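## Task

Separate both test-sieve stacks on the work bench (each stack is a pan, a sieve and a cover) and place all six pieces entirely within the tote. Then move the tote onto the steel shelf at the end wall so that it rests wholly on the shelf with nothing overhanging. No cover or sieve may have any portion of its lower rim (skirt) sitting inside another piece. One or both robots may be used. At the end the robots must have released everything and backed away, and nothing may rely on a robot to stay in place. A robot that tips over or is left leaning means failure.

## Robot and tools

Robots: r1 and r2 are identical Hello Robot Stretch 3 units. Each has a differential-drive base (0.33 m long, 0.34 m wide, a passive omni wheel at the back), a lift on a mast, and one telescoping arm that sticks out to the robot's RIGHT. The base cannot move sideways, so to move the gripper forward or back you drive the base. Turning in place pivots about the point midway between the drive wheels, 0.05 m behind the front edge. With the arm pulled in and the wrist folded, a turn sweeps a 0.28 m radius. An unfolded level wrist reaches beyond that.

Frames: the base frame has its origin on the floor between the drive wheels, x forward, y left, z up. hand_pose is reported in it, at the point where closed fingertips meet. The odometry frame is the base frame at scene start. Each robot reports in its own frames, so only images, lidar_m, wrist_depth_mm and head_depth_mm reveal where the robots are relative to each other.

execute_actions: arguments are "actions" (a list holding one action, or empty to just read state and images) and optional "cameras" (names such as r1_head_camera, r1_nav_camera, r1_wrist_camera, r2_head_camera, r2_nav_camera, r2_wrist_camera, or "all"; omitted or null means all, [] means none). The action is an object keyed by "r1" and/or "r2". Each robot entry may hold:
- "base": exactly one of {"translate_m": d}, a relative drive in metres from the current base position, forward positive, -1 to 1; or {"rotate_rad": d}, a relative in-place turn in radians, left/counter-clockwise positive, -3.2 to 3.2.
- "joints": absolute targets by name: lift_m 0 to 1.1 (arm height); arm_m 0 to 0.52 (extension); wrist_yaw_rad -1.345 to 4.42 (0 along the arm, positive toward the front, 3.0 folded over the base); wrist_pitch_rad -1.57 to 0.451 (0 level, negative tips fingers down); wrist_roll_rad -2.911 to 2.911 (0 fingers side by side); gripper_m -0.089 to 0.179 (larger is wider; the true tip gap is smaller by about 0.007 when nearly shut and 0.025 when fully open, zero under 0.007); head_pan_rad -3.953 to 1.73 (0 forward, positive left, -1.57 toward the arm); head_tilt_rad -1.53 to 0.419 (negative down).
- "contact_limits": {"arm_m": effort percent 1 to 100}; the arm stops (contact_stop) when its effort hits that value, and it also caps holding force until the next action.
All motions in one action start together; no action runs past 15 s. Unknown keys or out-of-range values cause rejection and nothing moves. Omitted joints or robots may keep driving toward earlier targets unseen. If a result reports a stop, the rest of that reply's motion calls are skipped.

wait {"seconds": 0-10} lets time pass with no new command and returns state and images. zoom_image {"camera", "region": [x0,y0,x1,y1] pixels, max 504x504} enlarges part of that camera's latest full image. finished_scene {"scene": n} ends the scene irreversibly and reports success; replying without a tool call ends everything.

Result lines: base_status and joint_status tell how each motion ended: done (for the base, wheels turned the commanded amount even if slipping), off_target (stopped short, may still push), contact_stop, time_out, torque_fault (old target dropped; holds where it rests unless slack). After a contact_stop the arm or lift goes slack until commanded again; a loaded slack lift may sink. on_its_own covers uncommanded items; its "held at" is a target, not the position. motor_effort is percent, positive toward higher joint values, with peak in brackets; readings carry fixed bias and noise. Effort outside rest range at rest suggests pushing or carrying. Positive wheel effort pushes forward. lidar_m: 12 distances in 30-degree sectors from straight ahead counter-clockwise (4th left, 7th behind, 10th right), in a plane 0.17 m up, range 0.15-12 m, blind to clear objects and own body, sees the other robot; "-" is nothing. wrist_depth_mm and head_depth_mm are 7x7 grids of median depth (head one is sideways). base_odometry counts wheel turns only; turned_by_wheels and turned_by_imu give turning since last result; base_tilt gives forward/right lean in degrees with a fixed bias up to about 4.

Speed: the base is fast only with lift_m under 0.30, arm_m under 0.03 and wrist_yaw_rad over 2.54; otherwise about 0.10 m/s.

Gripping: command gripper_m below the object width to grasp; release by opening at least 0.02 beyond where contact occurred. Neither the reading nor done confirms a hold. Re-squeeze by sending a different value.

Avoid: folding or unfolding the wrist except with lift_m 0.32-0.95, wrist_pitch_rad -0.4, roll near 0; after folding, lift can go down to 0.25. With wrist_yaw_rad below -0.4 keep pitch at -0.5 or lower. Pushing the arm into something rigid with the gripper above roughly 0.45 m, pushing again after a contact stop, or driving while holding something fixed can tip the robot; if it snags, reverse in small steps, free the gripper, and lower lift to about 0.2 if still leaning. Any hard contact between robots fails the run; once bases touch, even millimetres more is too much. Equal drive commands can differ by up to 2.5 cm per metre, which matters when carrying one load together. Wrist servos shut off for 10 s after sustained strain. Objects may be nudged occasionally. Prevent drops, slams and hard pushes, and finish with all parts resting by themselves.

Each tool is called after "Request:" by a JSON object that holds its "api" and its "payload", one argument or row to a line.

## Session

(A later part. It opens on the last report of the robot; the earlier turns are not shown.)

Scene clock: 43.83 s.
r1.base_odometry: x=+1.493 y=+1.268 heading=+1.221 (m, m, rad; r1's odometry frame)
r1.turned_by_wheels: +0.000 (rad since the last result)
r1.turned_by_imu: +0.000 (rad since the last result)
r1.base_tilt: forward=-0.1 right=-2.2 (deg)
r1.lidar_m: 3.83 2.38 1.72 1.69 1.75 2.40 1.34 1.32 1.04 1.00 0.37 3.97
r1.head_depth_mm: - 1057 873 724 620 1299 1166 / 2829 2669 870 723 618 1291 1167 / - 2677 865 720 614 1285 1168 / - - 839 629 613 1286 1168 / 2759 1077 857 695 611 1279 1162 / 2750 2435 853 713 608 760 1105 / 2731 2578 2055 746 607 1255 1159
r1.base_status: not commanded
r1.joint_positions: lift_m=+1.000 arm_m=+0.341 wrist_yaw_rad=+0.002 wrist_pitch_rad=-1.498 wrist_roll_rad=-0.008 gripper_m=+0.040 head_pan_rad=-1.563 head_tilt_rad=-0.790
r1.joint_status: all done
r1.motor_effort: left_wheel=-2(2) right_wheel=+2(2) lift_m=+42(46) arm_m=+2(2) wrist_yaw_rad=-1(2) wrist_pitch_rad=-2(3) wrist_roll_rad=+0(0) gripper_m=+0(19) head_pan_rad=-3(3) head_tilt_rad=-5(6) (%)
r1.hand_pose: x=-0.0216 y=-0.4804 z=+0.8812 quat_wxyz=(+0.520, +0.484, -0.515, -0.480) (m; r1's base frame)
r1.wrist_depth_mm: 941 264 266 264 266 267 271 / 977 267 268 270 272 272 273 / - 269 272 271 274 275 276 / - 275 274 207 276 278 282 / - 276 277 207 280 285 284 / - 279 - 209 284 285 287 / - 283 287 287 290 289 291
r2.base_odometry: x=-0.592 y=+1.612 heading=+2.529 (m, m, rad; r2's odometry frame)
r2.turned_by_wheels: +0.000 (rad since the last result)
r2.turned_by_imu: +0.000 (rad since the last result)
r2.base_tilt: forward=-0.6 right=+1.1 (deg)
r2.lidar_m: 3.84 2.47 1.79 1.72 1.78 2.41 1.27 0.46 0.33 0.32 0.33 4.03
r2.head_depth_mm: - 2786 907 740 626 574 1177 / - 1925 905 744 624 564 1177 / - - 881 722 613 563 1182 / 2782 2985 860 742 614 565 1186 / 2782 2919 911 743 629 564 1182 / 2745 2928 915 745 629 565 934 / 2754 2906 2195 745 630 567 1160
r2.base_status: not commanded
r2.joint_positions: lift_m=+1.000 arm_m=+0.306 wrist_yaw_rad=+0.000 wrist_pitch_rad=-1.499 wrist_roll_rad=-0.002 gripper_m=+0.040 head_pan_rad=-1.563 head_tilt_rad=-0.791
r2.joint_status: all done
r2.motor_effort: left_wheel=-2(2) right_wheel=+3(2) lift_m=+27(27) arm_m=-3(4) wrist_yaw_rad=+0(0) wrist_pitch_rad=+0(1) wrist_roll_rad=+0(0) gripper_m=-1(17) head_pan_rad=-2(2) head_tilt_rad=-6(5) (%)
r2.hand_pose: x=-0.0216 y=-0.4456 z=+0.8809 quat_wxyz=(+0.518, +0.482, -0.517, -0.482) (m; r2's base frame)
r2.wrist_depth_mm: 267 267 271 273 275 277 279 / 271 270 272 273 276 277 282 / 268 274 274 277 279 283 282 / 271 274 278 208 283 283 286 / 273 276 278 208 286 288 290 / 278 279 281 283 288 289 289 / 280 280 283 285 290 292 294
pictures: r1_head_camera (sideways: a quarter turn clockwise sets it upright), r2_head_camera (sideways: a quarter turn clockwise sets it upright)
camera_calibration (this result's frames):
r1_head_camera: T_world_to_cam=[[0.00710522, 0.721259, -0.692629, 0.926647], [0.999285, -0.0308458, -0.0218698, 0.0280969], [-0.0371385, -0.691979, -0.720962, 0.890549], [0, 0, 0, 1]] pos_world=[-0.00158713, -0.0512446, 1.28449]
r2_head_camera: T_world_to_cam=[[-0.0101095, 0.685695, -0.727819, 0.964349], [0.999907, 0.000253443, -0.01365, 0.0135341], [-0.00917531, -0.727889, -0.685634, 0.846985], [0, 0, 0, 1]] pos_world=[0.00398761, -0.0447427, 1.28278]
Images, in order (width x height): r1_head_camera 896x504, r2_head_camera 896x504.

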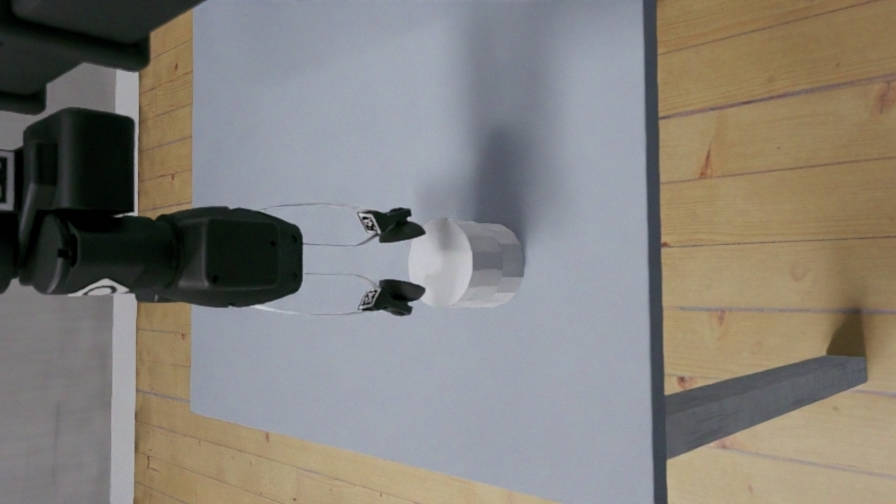

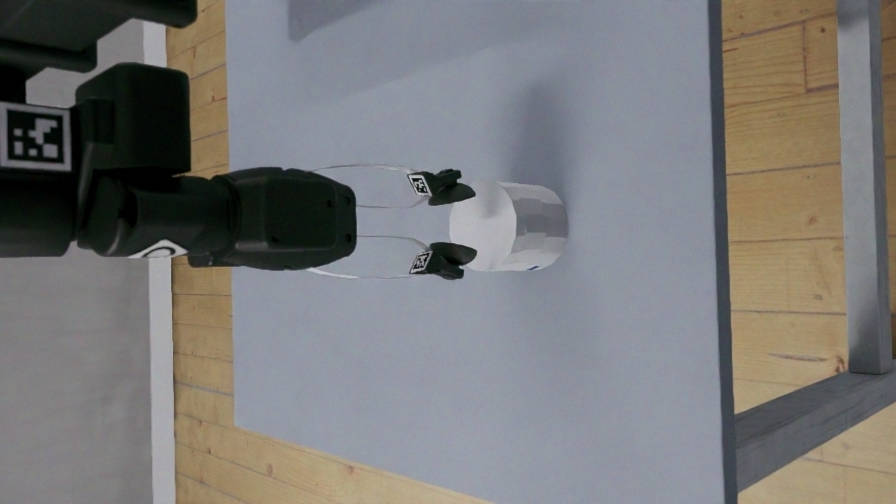

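Slipped. Lower and harder.

Request:
{"api": "execute_actions", "payload": {
  "actions": [
    {"r1":{"joints":{"gripper_m":0.105}},"r2":{"joints":{"gripper_m":0.105}}}
  ],
  "cameras": []
}}

Request:
{"api": "execute_actions", "payload": {
  "actions": [
    {"r1":{"joints":{"lift_m":0.94}},"r2":{"joints":{"lift_m":0.942}}}
  ],
  "cameras": []
}}

Request:
{"api": "execute_actions", "payload": {
  "actions": [
    {"r1":{"joints":{"gripper_m":-0.02}},"r2":{"joints":{"gripper_m":-0.02}}}
  ],
  "cameras": ["r1_wrist_camera","r2_wrist_camera"]
}}

Request:
{"api": "execute_actions", "payload": {
  "actions": [
    {"r1":{"joints":{"lift_m":0.99}},"r2":{"joints":{"lift_m":0.99}}}
  ],
  "cameras": ["r1_head_camera","r2_head_camera"]
}}

Scene clock: 46.10 s.
r1.base_odometry: x=+1.493 y=+1.268 heading=+1.221 (m, m, rad; r1's odometry frame)
r1.turned_by_wheels: +0.000 (rad since the last result)
r1.turned_by_imu: -0.001 (rad since the last result)
r1.base_tilt: forward=-0.3 right=-2.3 (deg)
r1.lidar_m: 3.83 2.38 1.71 1.69 1.75 2.41 1.35 1.32 1.04 1.00 0.37 3.98
r1.head_depth_mm: - 1060 875 724 619 1297 1177 / 2875 2678 870 719 616 1297 1173 / - 2632 867 717 614 1288 1164 / - - 838 631 613 1285 1160 / 2768 1077 858 698 610 1280 1157 / 2778 2415 855 714 608 759 1108 / 2748 2576 2069 746 605 1250 1156
r1.base_status: not commanded
r1.joint_positions: lift_m=+1.000 arm_m=+0.341 wrist_yaw_rad=+0.002 wrist_pitch_rad=-1.498 wrist_roll_rad=-0.008 gripper_m=+0.105 head_pan_rad=-1.563 head_tilt_rad=-0.790
r1.joint_status: all done
r1.motor_effort: left_wheel=-2(2) right_wheel=+3(2) lift_m=+43(43) arm_m=+2(2) wrist_yaw_rad=-2(2) wrist_pitch_rad=-1(2) wrist_roll_rad=+0(0) gripper_m=+1(83) head_pan_rad=-2(2) head_tilt_rad=-6(6) (%)
r1.hand_pose: x=-0.0216 y=-0.4804 z=+0.8812 quat_wxyz=(+0.520, +0.484, -0.515, -0.480) (m; r1's base frame)
r1.wrist_depth_mm: 967 263 264 268 266 268 269 / 965 267 268 269 271 272 276 / - 270 268 272 274 276 276 / - 270 274 206 276 279 280 / - 277 274 207 281 281 283 / - 280 281 210 284 284 287 / - 284 285 286 288 291 292
r2.base_odometry: x=-0.592 y=+1.612 heading=+2.529 (m, m, rad; r2's odometry frame)
r2.turned_by_wheels: +0.000 (rad since the last result)
r2.turned_by_imu: +0.000 (rad since the last result)
r2.base_tilt: forward=-0.5 right=+1.0 (deg)
r2.lidar_m: 3.84 2.48 1.79 1.72 1.78 2.41 1.27 0.46 0.33 0.32 0.33 4.00
r2.head_depth_mm: - 2793 904 741 625 574 1177 / - 1948 907 740 626 564 1183 / - - 880 742 614 566 1176 / 2754 2919 856 743 614 565 1179 / 2734 2935 911 746 629 564 1186 / 2835 2955 916 746 628 566 929 / 2757 2915 2192 751 627 568 1169
r2.base_status: not commanded
r2.joint_positions: lift_m=+1.000 arm_m=+0.306 wrist_yaw_rad=+0.000 wrist_pitch_rad=-1.499 wrist_roll_rad=-0.002 gripper_m=+0.105 head_pan_rad=-1.563 head_tilt_rad=-0.791
r2.joint_status: all done
r2.motor_effort: left_wheel=-1(2) right_wheel=+3(2) lift_m=+26(27) arm_m=-3(3) wrist_yaw_rad=-1(0) wrist_pitch_rad=+0(0) wrist_roll_rad=+0(0) gripper_m=+0(80) head_pan_rad=-3(2) head_tilt_rad=-6(5) (%)
r2.hand_pose: x=-0.0216 y=-0.4456 z=+0.8809 quat_wxyz=(+0.518, +0.482, -0.517, -0.482) (m; r2's base frame)
r2.wrist_depth_mm: 265 268 270 273 276 277 279 / 269 268 271 275 276 281 280 / 269 271 274 277 279 284 283 / 272 273 277 208 280 283 285 / 275 276 279 209 284 287 287 / 276 276 282 284 284 290 291 / 280 280 284 286 286 293 298
pictures: none
No camera images: the call's "cameras" was empty. Leave "cameras" out to get every camera's image.

Scene clock: 47.47 s.
r1.base_odometry: x=+1.493 y=+1.268 heading=+1.221 (m, m, rad; r1's odometry frame)
r1.turned_by_wheels: +0.000 (rad since the last result)
r1.turned_by_imu: +0.000 (rad since the last result)
r1.base_tilt: forward=-0.2 right=-2.3 (deg)
r1.lidar_m: 3.82 2.38 1.71 1.69 1.75 2.41 1.35 1.32 1.04 1.00 0.37 3.97
r1.head_depth_mm: 2758 - - 697 619 1292 1167 / - 1021 870 721 617 1290 1169 / - - 866 711 614 1292 1167 / - - - 632 614 1291 1158 / 2766 1079 860 696 611 1292 1163 / 2732 2439 852 711 608 759 1107 / 2770 2581 2071 745 607 1252 1153
r1.base_status: not commanded
r1.joint_positions: lift_m=+0.940 arm_m=+0.341 wrist_yaw_rad=+0.002 wrist_pitch_rad=-1.498 wrist_roll_rad=-0.008 gripper_m=+0.105 head_pan_rad=-1.563 head_tilt_rad=-0.790
r1.joint_status: all done
r1.motor_effort: left_wheel=-3(2) right_wheel=+2(3) lift_m=+32(35) arm_m=+2(2) wrist_yaw_rad=-2(2) wrist_pitch_rad=-1(2) wrist_roll_rad=+0(0) gripper_m=+0(1) head_pan_rad=-2(2) head_tilt_rad=-5(6) (%)
r1.hand_pose: x=-0.0216 y=-0.4804 z=+0.8216 quat_wxyz=(+0.520, +0.484, -0.515, -0.480) (m; r1's base frame)
r1.wrist_depth_mm: 206 207 207 210 211 211 213 / 208 209 212 212 213 213 216 / 211 212 214 216 216 215 218 / 214 215 216 182 217 220 222 / 217 218 147 148 221 222 223 / 218 220 149 149 187 224 227 / 221 224 224 150 227 229 228
r2.base_odometry: x=-0.592 y=+1.612 heading=+2.529 (m, m, rad; r2's odometry frame)
r2.turned_by_wheels: +0.000 (rad since the last result)
r2.turned_by_imu: +0.000 (rad since the last result)
r2.base_tilt: forward=-0.5 right=+1.0 (deg)
r2.lidar_m: 3.84 2.48 1.80 1.72 1.78 2.41 1.27 0.46 0.33 0.32 0.33 4.03
r2.head_depth_mm: 2748 - 867 740 625 575 1178 / 2716 - 881 743 626 564 1188 / 2695 - 912 743 614 564 1182 / 2774 2926 944 743 614 566 1186 / 2739 2920 911 755 628 565 1187 / 2758 2959 914 743 629 567 933 / 2774 2919 2203 748 632 566 1168
r2.base_status: not commanded
r2.joint_positions: lift_m=+0.942 arm_m=+0.306 wrist_yaw_rad=+0.000 wrist_pitch_rad=-1.499 wrist_roll_rad=-0.002 gripper_m=+0.105 head_pan_rad=-1.563 head_tilt_rad=-0.791
r2.joint_status: all done
r2.motor_effort: left_wheel=-2(2) right_wheel=+3(2) lift_m=+11(22) arm_m=-3(3) wrist_yaw_rad=+1(1) wrist_pitch_rad=+0(0) wrist_roll_rad=+0(0) gripper_m=+0(1) head_pan_rad=-3(2) head_tilt_rad=-5(6) (%)
r2.hand_pose: x=-0.0216 y=-0.4456 z=+0.8239 quat_wxyz=(+0.518, +0.482, -0.517, -0.482) (m; r2's base frame)
r2.wrist_depth_mm: 210 213 214 216 217 220 222 / 214 215 217 218 220 224 225 / 215 216 217 220 221 223 227 / 217 216 221 150 224 225 227 / 218 220 151 151 225 229 230 / 220 220 151 152 153 229 231 / 222 225 225 228 229 231 235
pictures: none
No camera images: the call's "cameras" was empty. Leave "cameras" out to get every camera's image.

Scene clock: 49.20 s.
r1.base_odometry: x=+1.493 y=+1.268 heading=+1.221 (m, m, rad; r1's odometry frame)
r1.turned_by_wheels: +0.000 (rad since the last result)
r1.turned_by_imu: +0.000 (rad since the last result)
r1.base_tilt: forward=-0.1 right=-2.3 (deg)
r1.lidar_m: 3.83 2.38 1.71 1.69 1.75 2.41 1.35 1.32 1.04 1.00 0.37 3.97
r1.head_depth_mm: 2715 - - 698 618 1296 1171 / - 1020 866 720 616 1299 1173 / - - 867 719 616 1294 1170 / - - - 626 613 1281 1160 / 2757 1080 859 698 612 1286 1152 / 2786 2430 854 709 608 760 1104 / 2727 2591 2062 743 606 1246 1158
r1.base_status: not commanded
r1.joint_positions: lift_m=+0.940 arm_m=+0.341 wrist_yaw_rad=+0.002 wrist_pitch_rad=-1.498 wrist_roll_rad=-0.008 gripper_m=-0.018 head_pan_rad=-1.563 head_tilt_rad=-0.790
r1.joint_status: all done
r1.motor_effort: left_wheel=-2(2) right_wheel=+2(3) lift_m=+32(32) arm_m=+2(2) wrist_yaw_rad=-2(1) wrist_pitch_rad=-2(2) wrist_roll_rad=+0(0) gripper_m=-45(100) head_pan_rad=-2(3) head_tilt_rad=-5(6) (%)
r1.hand_pose: x=-0.0216 y=-0.4804 z=+0.8216 quat_wxyz=(+0.520, +0.484, -0.515, -0.480) (m; r1's base frame)
r1.wrist_depth_mm: 206 206 208 209 210 212 212 / 207 208 210 212 214 214 215 / 212 212 212 214 215 216 218 / 212 215 216 186 218 219 220 / 216 217 143 142 220 220 225 / 218 221 143 145 144 224 227 / 220 223 225 146 226 228 230
r2.base_odometry: x=-0.592 y=+1.612 heading=+2.529 (m, m, rad; r2's odometry frame)
r2.turned_by_wheels: +0.000 (rad since the last result)
r2.turned_by_imu: +0.000 (rad since the last result)
r2.base_tilt: forward=-0.5 right=+1.0 (deg)
r2.lidar_m: 3.85 2.48 1.79 1.72 1.78 2.42 1.27 0.46 0.33 0.32 0.33 4.03
r2.head_depth_mm: 2779 - 862 740 626 574 1184 / 2720 - 880 741 625 563 1180 / 2673 - 897 739 612 565 1188 / 2741 2907 945 635 613 567 1182 / 2803 2911 912 744 628 565 1180 / 2758 2915 915 745 630 565 934 / 2752 2933 2196 746 630 567 1170
r2.base_status: not commanded
r2.joint_positions: lift_m=+0.942 arm_m=+0.306 wrist_yaw_rad=+0.000 wrist_pitch_rad=-1.499 wrist_roll_rad=-0.002 gripper_m=-0.018 head_pan_rad=-1.563 head_tilt_rad=-0.791
r2.joint_status: all done
r2.motor_effort: left_wheel=-2(2) right_wheel=+3(3) lift_m=+11(11) arm_m=-3(3) wrist_yaw_rad=-1(0) wrist_pitch_rad=+0(0) wrist_roll_rad=+0(0) gripper_m=-40(100) head_pan_rad=-2(3) head_tilt_rad=-5(6) (%)
r2.hand_pose: x=-0.0216 y=-0.4455 z=+0.8239 quat_wxyz=(+0.518, +0.482, -0.517, -0.482) (m; r2's base frame)
r2.wrist_depth_mm: 210 212 214 217 218 220 223 / 211 215 215 219 221 221 223 / 215 216 217 220 223 223 226 / 217 219 218 147 222 226 227 / 218 220 147 147 226 227 229 / 221 221 147 148 148 228 232 / 222 223 225 229 232 232 234
pictures: r1_wrist_camera, r2_wrist_camera
camera_calibration (this result's frames):
r1_wrist_camera: T_world_to_cam=[[-0.99943, -0.0182953, 0.0283667, -0.05901], [-0.0157331, 0.995991, 0.0880568, 0.445139], [-0.029864, 0.0875604, -0.995711, 1.01982], [0, 0, 0, 1]] pos_world=[-0.021517, -0.533731, 0.977925]
r2_wrist_camera: T_world_to_cam=[[-0.999647, -0.0135561, 0.0228549, -0.0517815], [-0.0123303, 0.998521, 0.052949, 0.44404], [-0.0235389, 0.0526485, -0.998336, 1.01333], [0, 0, 0, 1]] pos_world=[-0.0224354, -0.497436, 0.989318]
Images, in order (width x height): r1_wrist_camera 644x364, r2_wrist_camera 644x364.

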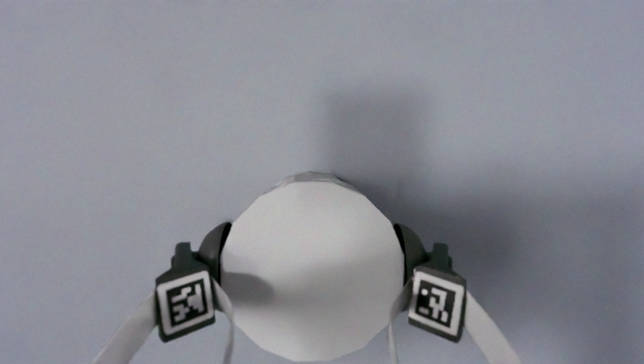

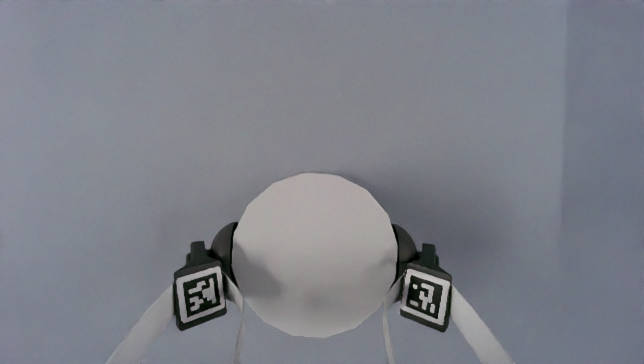

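Scene clock: 50.50 s.
r1.base_odometry: x=+1.493 y=+1.268 heading=+1.221 (m, m, rad; r1's odometry frame)
r1.turned_by_wheels: +0.000 (rad since the last result)
r1.turned_by_imu: +0.000 (rad since the last result)
r1.base_tilt: forward=-0.2 right=-2.2 (deg)
r1.lidar_m: 3.82 2.38 1.72 1.69 1.75 2.42 1.35 1.32 1.04 1.00 0.37 3.99
r1.head_depth_mm: - 1026 875 726 617 1300 1172 / 2844 2669 871 721 616 1294 1169 / - 2620 867 717 613 1289 1161 / - - 840 621 613 1289 1178 / 2734 1076 857 679 610 1290 1165 / 2788 2404 857 710 607 756 1104 / 2760 2581 2082 745 607 1253 1153
r1.base_status: not commanded
r1.joint_positions: lift_m=+0.990 arm_m=+0.341 wrist_yaw_rad=+0.002 wrist_pitch_rad=-1.498 wrist_roll_rad=-0.008 gripper_m=-0.010 head_pan_rad=-1.563 head_tilt_rad=-0.790
r1.joint_status: all done
r1.on_its_own: gripper_m is held at -0.012, not at your -0.020, by its stall guard, which is still easing
r1.motor_effort: left_wheel=-2(2) right_wheel=+3(2) lift_m=+44(45) arm_m=+2(2) wrist_yaw_rad=-2(2) wrist_pitch_rad=-2(2) wrist_roll_rad=+0(0) gripper_m=-39(44) head_pan_rad=-3(3) head_tilt_rad=-5(5) (%)
r1.hand_pose: x=-0.0216 y=-0.4804 z=+0.8712 quat_wxyz=(+0.520, +0.484, -0.515, -0.480) (m; r1's base frame)
r1.wrist_depth_mm: 255 256 256 257 258 261 260 / 258 257 259 260 263 263 263 / 261 259 261 262 265 267 267 / 262 264 266 219 268 269 270 / - 267 142 142 273 272 276 / - 270 144 144 145 277 277 / - 275 275 147 280 281 282
r2.base_odometry: x=-0.592 y=+1.612 heading=+2.529 (m, m, rad; r2's odometry frame)
r2.turned_by_wheels: +0.000 (rad since the last result)
r2.turned_by_imu: +0.000 (rad since the last result)
r2.base_tilt: forward=-0.5 right=+1.0 (deg)
r2.lidar_m: 3.84 2.47 1.79 1.72 1.78 2.41 1.27 0.46 0.33 0.32 0.33 4.04
r2.head_depth_mm: - 2745 905 742 626 576 1177 / - 1084 910 741 625 565 1185 / - - 884 688 621 563 1186 / 2808 2968 857 614 615 566 1183 / 2777 2901 911 745 627 565 1188 / 2741 2915 913 745 630 565 932 / 2771 2909 2185 744 630 566 1161
r2.base_status: not commanded
r2.joint_positions: lift_m=+0.990 arm_m=+0.306 wrist_yaw_rad=+0.000 wrist_pitch_rad=-1.499 wrist_roll_rad=-0.002 gripper_m=-0.010 head_pan_rad=-1.563 head_tilt_rad=-0.791
r2.joint_status: all done
r2.on_its_own: gripper_m is held at -0.012, not at your -0.020, by its stall guard, which is still easing
r2.motor_effort: left_wheel=-2(2) right_wheel=+2(3) lift_m=+27(29) arm_m=-4(4) wrist_yaw_rad=+0(0) wrist_pitch_rad=+0(0) wrist_roll_rad=+0(0) gripper_m=-37(42) head_pan_rad=-2(3) head_tilt_rad=-6(6) (%)
r2.hand_pose: x=-0.0216 y=-0.4455 z=+0.8709 quat_wxyz=(+0.518, +0.482, -0.517, -0.482) (m; r2's base frame)
r2.wrist_depth_mm: 256 257 261 263 266 267 269 / 258 258 262 266 266 270 273 / 260 262 264 266 271 268 275 / 261 264 269 147 271 275 277 / 265 266 147 147 274 275 277 / 266 268 147 147 148 277 283 / 271 271 274 278 279 283 285
pictures: r1_head_camera (sideways: a quarter turn clockwise sets it upright), r2_head_camera (sideways: a quarter turn clockwise sets it upright)
camera_calibration (this result's frames):
r1_head_camera: T_world_to_cam=[[0.00710505, 0.721259, -0.692629, 0.926647], [0.999285, -0.0308456, -0.0218698, 0.0280969], [-0.0371384, -0.691979, -0.720962, 0.890549], [0, 0, 0, 1]] pos_world=[-0.00158712, -0.0512446, 1.28449]
r2_head_camera: T_world_to_cam=[[-0.0101095, 0.685695, -0.727819, 0.964349], [0.999907, 0.000253441, -0.01365, 0.0135341], [-0.00917531, -0.727889, -0.685634, 0.846985], [0, 0, 0, 1]] pos_world=[0.00398761, -0.0447427, 1.28278]
Images, in order (width x height): r1_head_camera 896x504, r2_head_camera 896x504.

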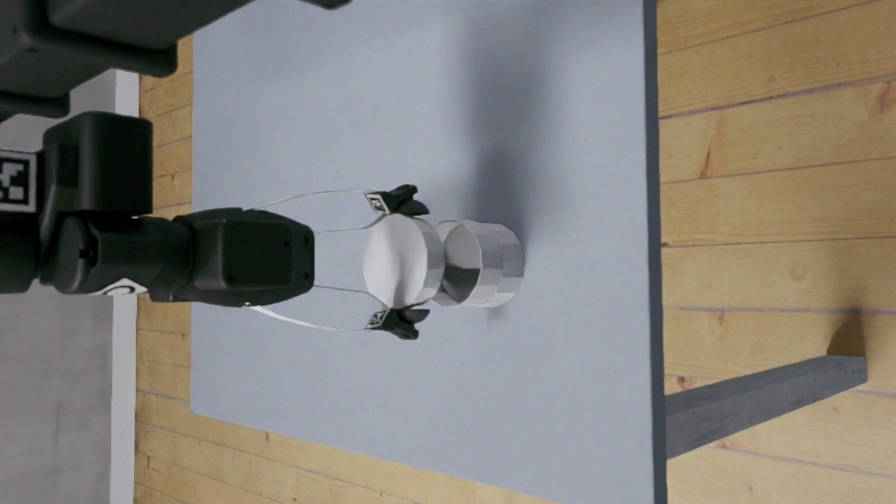

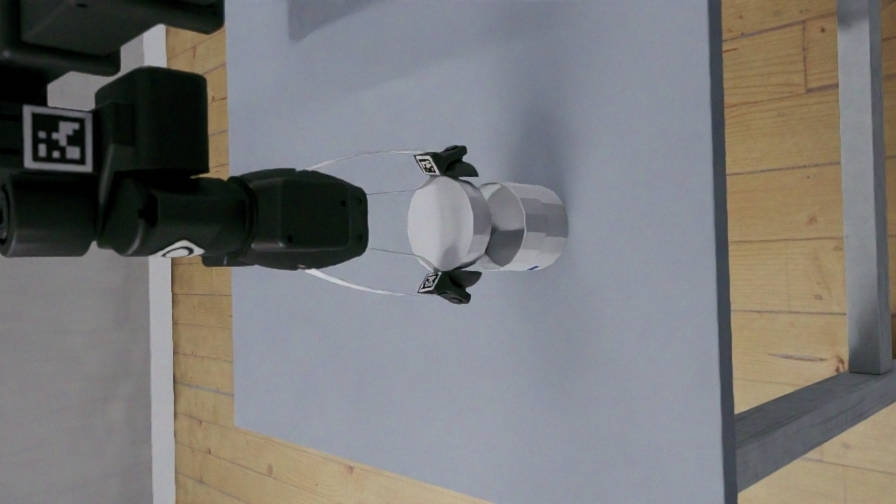

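Request:
{"api": "execute_actions", "payload": {
  "actions": [
    {"r1":{"base":{"translate_m":-0.25},"joints":{"lift_m":1.09,"gripper_m":0.0,"head_pan_rad":-1.9,"head_tilt_rad":-0.65}},"r2":{"base":{"translate_m":-0.2},"joints":{"lift_m":1.09,"gripper_m":0.0,"head_pan_rad":-1.9,"head_tilt_rad":-0.65}}}
  ],
  "cameras": ["r1_head_camera","r2_head_camera","r1_wrist_camera","r2_wrist_camera"]
}}

Scene clock: 54.80 s.
r1.base_odometry: x=+1.408 y=+1.033 heading=+1.221 (m, m, rad; r1's odometry frame)
r1.turned_by_wheels: +0.000 (rad since the last result)
r1.turned_by_imu: +0.000 (rad since the last result)
r1.base_tilt: forward=-0.3 right=-2.1 (deg)
r1.lidar_m: 4.07 2.37 1.75 1.69 1.75 2.42 4.72 1.07 1.04 1.00 0.52 0.51
r1.head_depth_mm: 3242 3327 1094 779 691 1360 1232 / 3124 3309 1087 773 689 1329 1230 / 3064 3249 999 838 689 621 1227 / 2747 3070 1001 808 686 593 1222 / 2768 3070 980 813 683 580 1222 / 2719 2947 1069 808 682 579 1173 / 2654 2852 1024 512 681 577 1160
r1.base_status: done
r1.joint_positions: lift_m=+1.090 arm_m=+0.341 wrist_yaw_rad=+0.002 wrist_pitch_rad=-1.498 wrist_roll_rad=-0.008 gripper_m=+0.016 head_pan_rad=-1.893 head_tilt_rad=-0.655
r1.joint_status: gripper_m off_target (ended at +0.016, target +0.000); the others done
r1.on_its_own: gripper_m is held at +0.015, not at your +0.000, by its stall guard, which is still easing
r1.motor_effort: left_wheel=-2(6) right_wheel=+2(1) lift_m=+44(44) arm_m=+2(2) wrist_yaw_rad=-2(1) wrist_pitch_rad=-2(1) wrist_roll_rad=+0(0) gripper_m=-29(35) head_pan_rad=-2(17) head_tilt_rad=+3(18) (%)
r1.hand_pose: x=-0.0216 y=-0.4804 z=+0.9712 quat_wxyz=(+0.520, +0.484, -0.515, -0.480) (m; r1's base frame)
r1.wrist_depth_mm: 344 348 352 354 353 333 354 / 349 352 353 354 357 334 360 / 357 356 360 362 364 329 363 / 324 357 361 363 366 356 285 / 331 365 145 145 368 370 370 / 368 368 145 146 148 377 378 / 375 - 374 148 379 385 382
r2.base_odometry: x=-0.428 y=+1.497 heading=+2.529 (m, m, rad; r2's odometry frame)
r2.turned_by_wheels: +0.000 (rad since the last result)
r2.turned_by_imu: +0.000 (rad since the last result)
r2.base_tilt: forward=-0.6 right=+1.0 (deg)
r2.lidar_m: 4.05 2.48 1.80 1.72 1.77 2.40 4.68 0.46 0.33 0.32 0.33 0.45
r2.head_depth_mm: 3292 3462 1156 769 706 606 1245 / 3168 3400 1164 845 694 592 1254 / 3012 3298 1015 868 668 593 1199 / 2823 3068 1008 846 687 591 1175 / 2794 3070 2840 854 707 595 531 / - 2939 2848 531 711 593 522 / - - - 904 709 595 511
r2.base_status: done
r2.joint_positions: lift_m=+1.090 arm_m=+0.306 wrist_yaw_rad=+0.000 wrist_pitch_rad=-1.499 wrist_roll_rad=-0.002 gripper_m=+0.018 head_pan_rad=-1.893 head_tilt_rad=-0.655
r2.joint_status: gripper_m off_target (ended at +0.018, target +0.000); the others done
r2.on_its_own: gripper_m is held at +0.018, not at your +0.000, by its stall guard, which is still easing
r2.motor_effort: left_wheel=-1(6) right_wheel=+3(4) lift_m=+27(28) arm_m=-4(4) wrist_yaw_rad=+0(0) wrist_pitch_rad=+0(0) wrist_roll_rad=+0(0) gripper_m=-8(35) head_pan_rad=-2(21) head_tilt_rad=+3(19) (%)
r2.hand_pose: x=-0.0216 y=-0.4455 z=+0.9709 quat_wxyz=(+0.518, +0.482, -0.517, -0.482) (m; r2's base frame)
r2.wrist_depth_mm: 351 353 358 357 363 360 366 / 354 357 359 362 368 370 374 / 358 358 364 365 373 368 373 / 357 330 363 148 373 312 369 / 360 366 149 148 371 378 375 / 366 372 150 150 150 384 389 / 370 372 371 150 383 384 392
pictures: r1_head_camera (sideways: a quarter turn clockwise sets it upright), r1_wrist_camera, r2_head_camera (sideways: a quarter turn clockwise sets it upright), r2_wrist_camera
camera_calibration (this result's frames):
r1_head_camera: T_world_to_cam=[[0.208794, 0.585619, -0.783234, 1.0435], [0.934619, -0.35527, -0.0164829, 0.0214815], [-0.287912, -0.728583, -0.621509, 0.76272], [0, 0, 0, 1]] pos_world=[-0.0183583, -0.0477591, 1.2917]
r1_wrist_camera: T_world_to_cam=[[-0.99943, -0.0182954, 0.0283667, -0.0632544], [-0.0157331, 0.995991, 0.0880568, 0.431965], [-0.029864, 0.0875604, -0.995711, 1.16881], [0, 0, 0, 1]] pos_world=[-0.021517, -0.533731, 1.12755]
r2_head_camera: T_world_to_cam=[[0.179499, 0.553076, -0.813565, 1.07496], [0.945537, -0.325273, -0.0125103, 0.0123842], [-0.27155, -0.76701, -0.58134, 0.712918], [0, 0, 0, 1]] pos_world=[-0.0110711, -0.0436914, 1.28915]
r2_wrist_camera: T_world_to_cam=[[-0.999647, -0.0135556, 0.0228549, -0.0551428], [-0.0123298, 0.998521, 0.052949, 0.436252], [-0.0235388, 0.0526485, -0.998336, 1.16017], [0, 0, 0, 1]] pos_world=[-0.0224354, -0.497435, 1.1364]
Images, in order (width x height): r1_head_camera 896x504, r1_wrist_camera 644x364, r2_head_camera 896x504, r2_wrist_camera 644x364.

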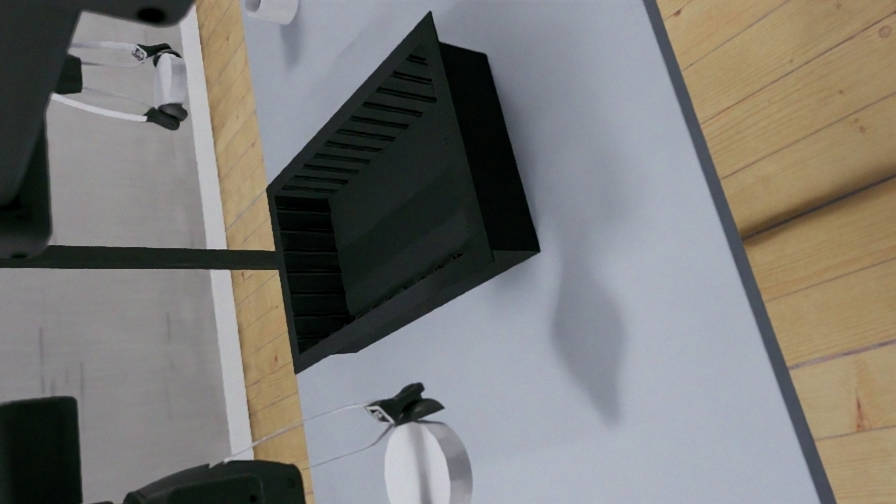

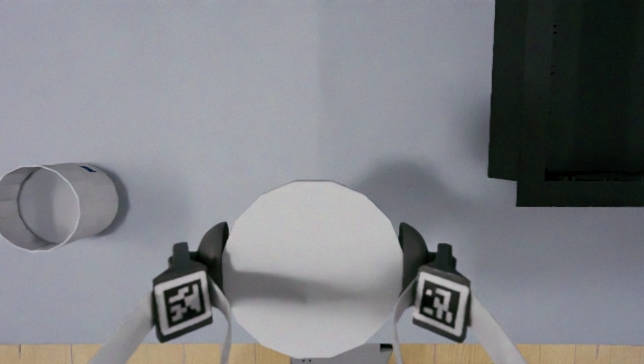

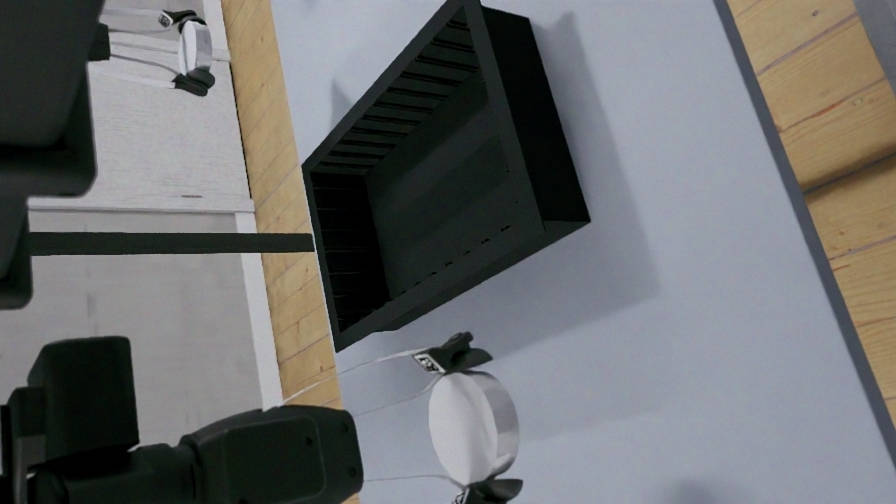

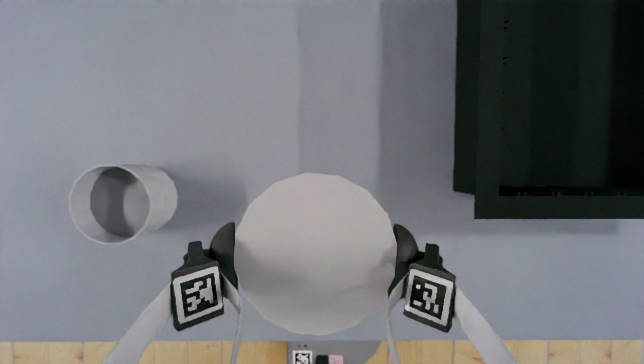

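Request:
{"api": "execute_actions", "payload": {
  "actions": [
    {"r1":{"base":{"translate_m":-0.30},"joints":{"arm_m":0.42,"head_pan_rad":-1.57}},"r2":{"base":{"translate_m":-0.28},"joints":{"arm_m":0.38,"head_pan_rad":-1.57}}}
  ],
  "cameras": ["r1_head_camera","r1_wrist_camera","r2_wrist_camera"]
}}

Request:
{"api": "execute_actions", "payload": {
  "actions": [
    {"r1":{"joints":{"lift_m":0.97}},"r2":{"joints":{"lift_m":0.97}}}
  ],
  "cameras": ["r1_head_camera","r2_head_camera","r1_wrist_camera","r2_wrist_camera"]
}}

Scene clock: 62.23 s.
r1.base_odometry: x=+1.305 y=+0.751 heading=+1.221 (m, m, rad; r1's odometry frame)
r1.turned_by_wheels: +0.000 (rad since the last result)
r1.turned_by_imu: -0.001 (rad since the last result)
r1.base_tilt: forward=-0.1 right=-2.1 (deg)
r1.lidar_m: 4.37 2.35 1.75 1.69 1.75 2.42 4.42 0.79 1.04 1.00 1.04 0.76
r1.head_depth_mm: 2708 3027 1090 849 693 585 1236 / 2699 2992 1092 823 689 583 1200 / 2737 2939 1027 799 665 583 1204 / - 806 939 839 662 580 1201 / 2614 2916 936 830 654 581 1196 / 2642 2936 1021 769 665 580 1199 / 2604 2911 1062 830 680 577 1191
r1.base_status: done
r1.joint_positions: lift_m=+1.090 arm_m=+0.420 wrist_yaw_rad=+0.002 wrist_pitch_rad=-1.498 wrist_roll_rad=-0.008 gripper_m=+0.039 head_pan_rad=-1.577 head_tilt_rad=-0.655
r1.joint_status: all done
r1.on_its_own: gripper_m is held at +0.038, not at your +0.000, by its stall guard, which is not easing now
r1.motor_effort: left_wheel=-3(8) right_wheel=+3(3) lift_m=+43(43) arm_m=+3(3) wrist_yaw_rad=-2(2) wrist_pitch_rad=-2(2) wrist_roll_rad=+0(0) gripper_m=-22(24) head_pan_rad=+2(18) head_tilt_rad=+2(2) (%)
r1.hand_pose: x=-0.0216 y=-0.5594 z=+0.9712 quat_wxyz=(+0.520, +0.484, -0.515, -0.480) (m; r1's base frame)
r1.wrist_depth_mm: 348 344 349 351 347 355 358 / 355 350 348 352 351 358 361 / 353 358 351 356 358 364 363 / 356 357 356 154 368 364 372 / 363 364 146 147 304 375 374 / 367 363 147 148 150 381 378 / 373 379 379 150 379 381 390
r2.base_odometry: x=-0.199 y=+1.336 heading=+2.529 (m, m, rad; r2's odometry frame)
r2.turned_by_wheels: +0.000 (rad since the last result)
r2.turned_by_imu: +0.001 (rad since the last result)
r2.base_tilt: forward=-0.6 right=+1.0 (deg)
r2.lidar_m: 4.31 2.47 1.79 1.71 1.77 2.39 4.40 0.47 0.34 0.32 0.34 0.45
r2.head_depth_mm: 2735 2983 2849 875 706 592 541 / 2811 3048 2809 801 650 593 542 / - 3028 2832 833 652 590 541 / - - 929 796 654 594 541 / 2635 2968 2864 819 646 592 542 / 2672 2951 2866 881 689 596 533 / 2671 2956 2890 885 710 593 533
r2.base_status: done
r2.joint_positions: lift_m=+1.090 arm_m=+0.380 wrist_yaw_rad=+0.000 wrist_pitch_rad=-1.499 wrist_roll_rad=-0.002 gripper_m=+0.038 head_pan_rad=-1.577 head_tilt_rad=-0.655
r2.joint_status: all done
r2.on_its_own: gripper_m is held at +0.037, not at your +0.000, by its stall guard, which is not easing now
r2.motor_effort: left_wheel=-2(5) right_wheel=+4(3) lift_m=+27(27) arm_m=+4(5) wrist_yaw_rad=+0(1) wrist_pitch_rad=+0(0) wrist_roll_rad=+0(0) gripper_m=-19(19) head_pan_rad=+3(18) head_tilt_rad=+3(3) (%)
r2.hand_pose: x=-0.0216 y=-0.5190 z=+0.9709 quat_wxyz=(+0.518, +0.482, -0.517, -0.482) (m; r2's base frame)
r2.wrist_depth_mm: 353 354 356 358 358 364 373 / 353 354 354 362 363 371 371 / 357 358 361 366 366 373 373 / 359 363 356 149 366 375 378 / 361 364 150 150 292 377 383 / 365 367 151 151 152 384 390 / 368 372 376 380 378 382 390
pictures: r1_head_camera (sideways: a quarter turn clockwise sets it upright), r1_wrist_camera, r2_wrist_camera
camera_calibration (this result's frames):
r1_head_camera: T_world_to_cam=[[0.0166663, 0.621402, -0.783315, 1.04478], [0.998733, -0.0475574, -0.0164775, 0.0210834], [-0.0474915, -0.782048, -0.621407, 0.76112], [0, 0, 0, 1]] pos_world=[-0.00232253, -0.0529938, 1.29171]
r1_wrist_camera: T_world_to_cam=[[-0.99943, -0.0182953, 0.0283667, -0.0646993], [-0.0157331, 0.995991, 0.0880568, 0.510629], [-0.029864, 0.0875604, -0.995711, 1.17572], [0, 0, 0, 1]] pos_world=[-0.021517, -0.612713, 1.12755]
r2_wrist_camera: T_world_to_cam=[[-0.999647, -0.0135543, 0.0228549, -0.0561374], [-0.0123285, 0.998521, 0.052949, 0.509569], [-0.0235388, 0.0526486, -0.998336, 1.16403], [0, 0, 0, 1]] pos_world=[-0.0224355, -0.570861, 1.1364]
Images, in order (width x height): r1_head_camera 896x504, r1_wrist_camera 644x364, r2_wrist_camera 644x364.

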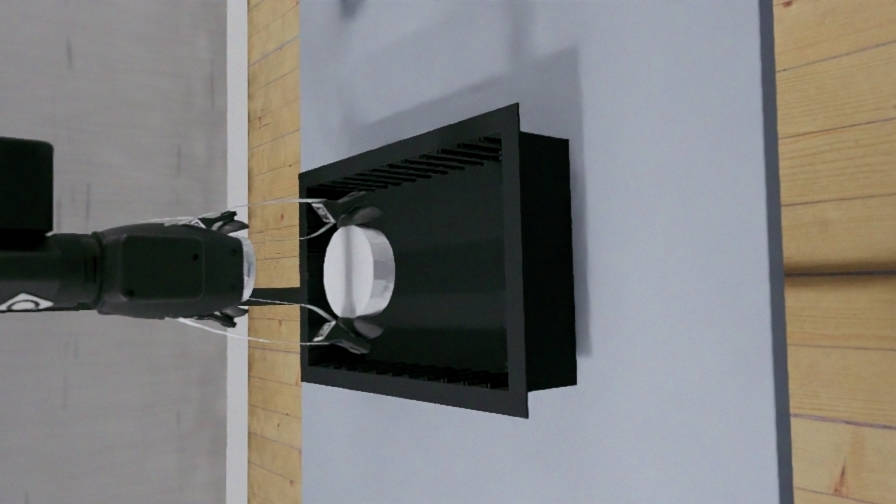

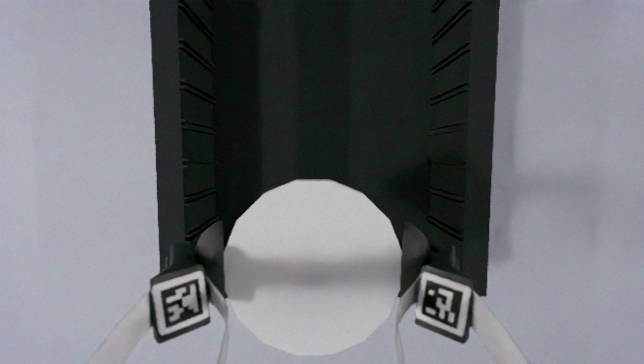

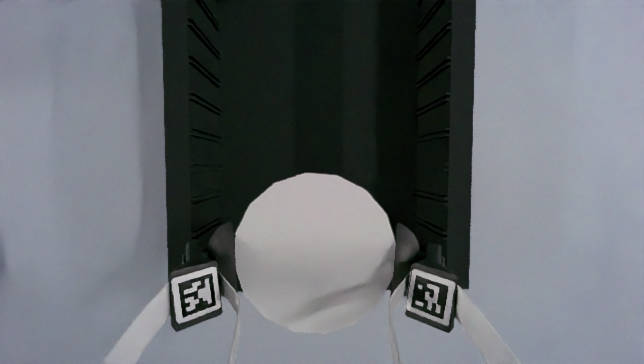

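Scene clock: 64.17 s.
r1.base_odometry: x=+1.305 y=+0.751 heading=+1.221 (m, m, rad; r1's odometry frame)
r1.turned_by_wheels: +0.000 (rad since the last result)
r1.turned_by_imu: +0.000 (rad since the last result)
r1.base_tilt: forward=-0.2 right=-2.2 (deg)
r1.lidar_m: 4.37 2.36 1.75 1.69 1.76 2.42 4.43 0.80 1.03 1.00 1.04 0.76
r1.head_depth_mm: 2710 2930 - 819 693 584 1227 / 2665 - 1042 818 690 585 1207 / 2613 - 975 791 669 583 1203 / 712 - 957 767 661 580 1203 / 710 2976 953 832 656 579 1206 / 2638 2953 1030 769 665 579 1195 / 2645 2951 1062 828 680 579 1200
r1.base_status: not commanded
r1.joint_positions: lift_m=+0.970 arm_m=+0.420 wrist_yaw_rad=+0.002 wrist_pitch_rad=-1.498 wrist_roll_rad=-0.008 gripper_m=+0.039 head_pan_rad=-1.577 head_tilt_rad=-0.655
r1.joint_status: all done
r1.on_its_own: gripper_m is held at +0.038, not at your +0.000, by its stall guard, which is not easing now
r1.motor_effort: left_wheel=-2(2) right_wheel=+3(2) lift_m=+32(37) arm_m=+3(2) wrist_yaw_rad=-2(2) wrist_pitch_rad=-2(2) wrist_roll_rad=+0(0) gripper_m=-21(20) head_pan_rad=+2(3) head_tilt_rad=+2(2) (%)
r1.hand_pose: x=-0.0216 y=-0.5594 z=+0.8516 quat_wxyz=(+0.520, +0.484, -0.515, -0.480) (m; r1's base frame)
r1.wrist_depth_mm: 151 205 234 236 235 222 157 / 153 205 236 239 240 222 158 / 154 205 241 240 244 222 160 / 157 205 242 154 244 223 165 / 158 199 147 146 248 220 166 / 160 185 147 148 149 221 167 / 163 170 173 151 174 181 168
r2.base_odometry: x=-0.199 y=+1.336 heading=+2.529 (m, m, rad; r2's odometry frame)
r2.turned_by_wheels: +0.000 (rad since the last result)
r2.turned_by_imu: +0.000 (rad since the last result)
r2.base_tilt: forward=-0.5 right=+1.0 (deg)
r2.lidar_m: 4.30 2.47 1.78 1.71 1.77 2.40 4.38 0.47 0.34 0.32 0.33 0.45
r2.head_depth_mm: 2706 2898 - 870 707 591 541 / 2731 - 1979 799 650 591 541 / 2683 - 952 867 653 590 544 / 691 792 1528 846 653 593 542 / 822 2963 2889 847 648 594 544 / 2659 2930 2877 881 690 593 533 / 2670 2927 2874 881 714 596 534
r2.base_status: not commanded
r2.joint_positions: lift_m=+0.970 arm_m=+0.380 wrist_yaw_rad=+0.000 wrist_pitch_rad=-1.499 wrist_roll_rad=-0.002 gripper_m=+0.037 head_pan_rad=-1.577 head_tilt_rad=-0.655
r2.joint_status: all done
r2.on_its_own: gripper_m is held at +0.037, not at your +0.000, by its stall guard, which is not easing now
r2.motor_effort: left_wheel=-2(3) right_wheel=+3(6) lift_m=+11(22) arm_m=+5(5) wrist_yaw_rad=+0(0) wrist_pitch_rad=+0(0) wrist_roll_rad=+0(1) gripper_m=+0(19) head_pan_rad=+3(2) head_tilt_rad=+3(3) (%)
r2.hand_pose: x=-0.0216 y=-0.5190 z=+0.8519 quat_wxyz=(+0.518, +0.482, -0.517, -0.482) (m; r2's base frame)
r2.wrist_depth_mm: 153 194 240 242 243 198 251 / 155 196 242 245 244 198 252 / 156 196 243 246 248 198 253 / 157 196 245 245 249 198 257 / 159 195 247 232 251 198 259 / 160 197 245 227 247 198 259 / 248 166 165 169 168 168 262
pictures: r1_head_camera (sideways: a quarter turn clockwise sets it upright), r1_wrist_camera, r2_head_camera (sideways: a quarter turn clockwise sets it upright), r2_wrist_camera
camera_calibration (this result's frames):
r1_head_camera: T_world_to_cam=[[0.016665, 0.621402, -0.783315, 1.04478], [0.998733, -0.0475552, -0.0164775, 0.0210834], [-0.0474898, -0.782048, -0.621407, 0.76112], [0, 0, 0, 1]] pos_world=[-0.00232241, -0.0529938, 1.29171]
r1_wrist_camera: T_world_to_cam=[[-0.99943, -0.0182954, 0.0283667, -0.0613058], [-0.0157332, 0.995991, 0.088057, 0.521169], [-0.029864, 0.0875605, -0.995711, 1.0566], [0, 0, 0, 1]] pos_world=[-0.021517, -0.612718, 1.00792]
r2_head_camera: T_world_to_cam=[[-0.00108821, 0.58135, -0.813653, 1.07618], [0.9998, -0.0156358, -0.0125089, 0.0120514], [-0.0199942, -0.813504, -0.581216, 0.711222], [0, 0, 0, 1]] pos_world=[0.00334247, -0.0468654, 1.28916]
r2_wrist_camera: T_world_to_cam=[[-0.999647, -0.0135537, 0.0228553, -0.0534165], [-0.0123286, 0.998523, 0.0529167, 0.515925], [-0.0235388, 0.0526162, -0.998337, 1.04515], [0, 0, 0, 1]] pos_world=[-0.0224355, -0.570878, 1.01733]
Images, in order (width x height): r1_head_camera 896x504, r1_wrist_camera 644x364, r2_head_camera 896x504, r2_wrist_camera 644x364.

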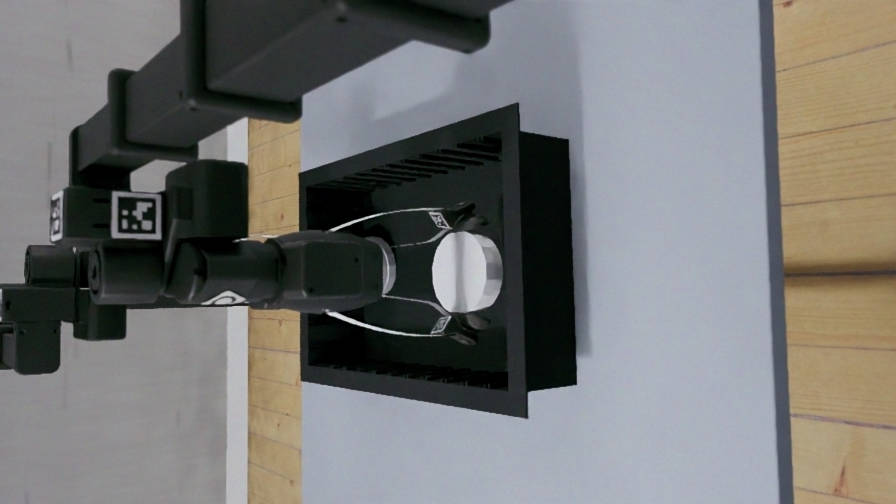

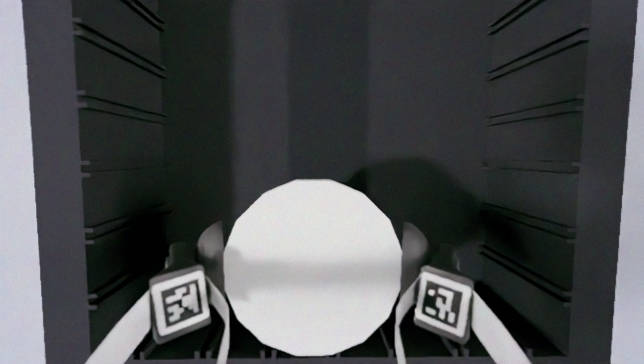

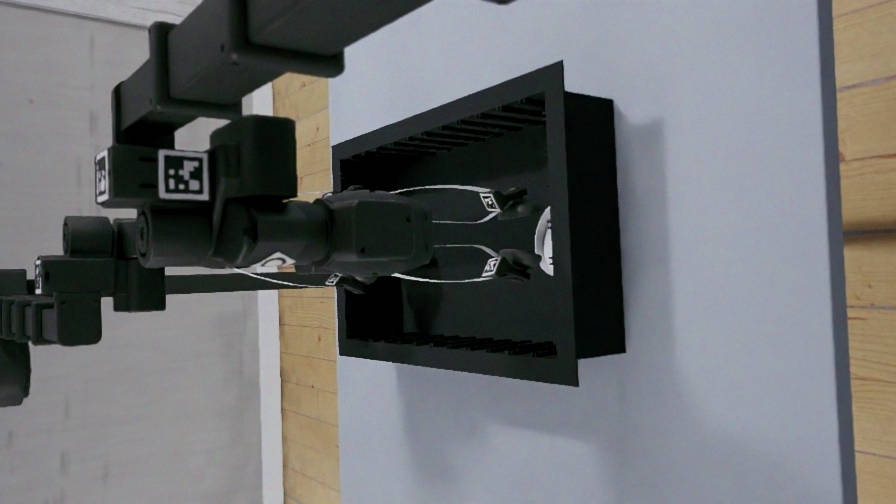

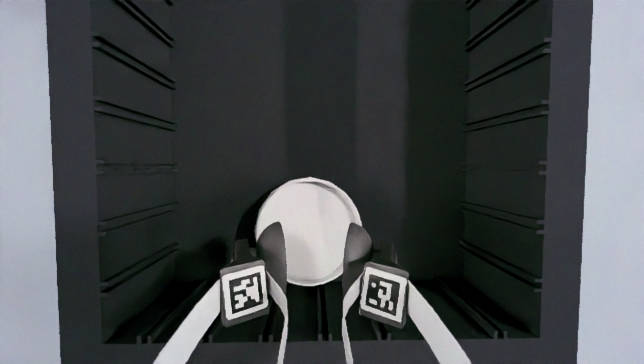

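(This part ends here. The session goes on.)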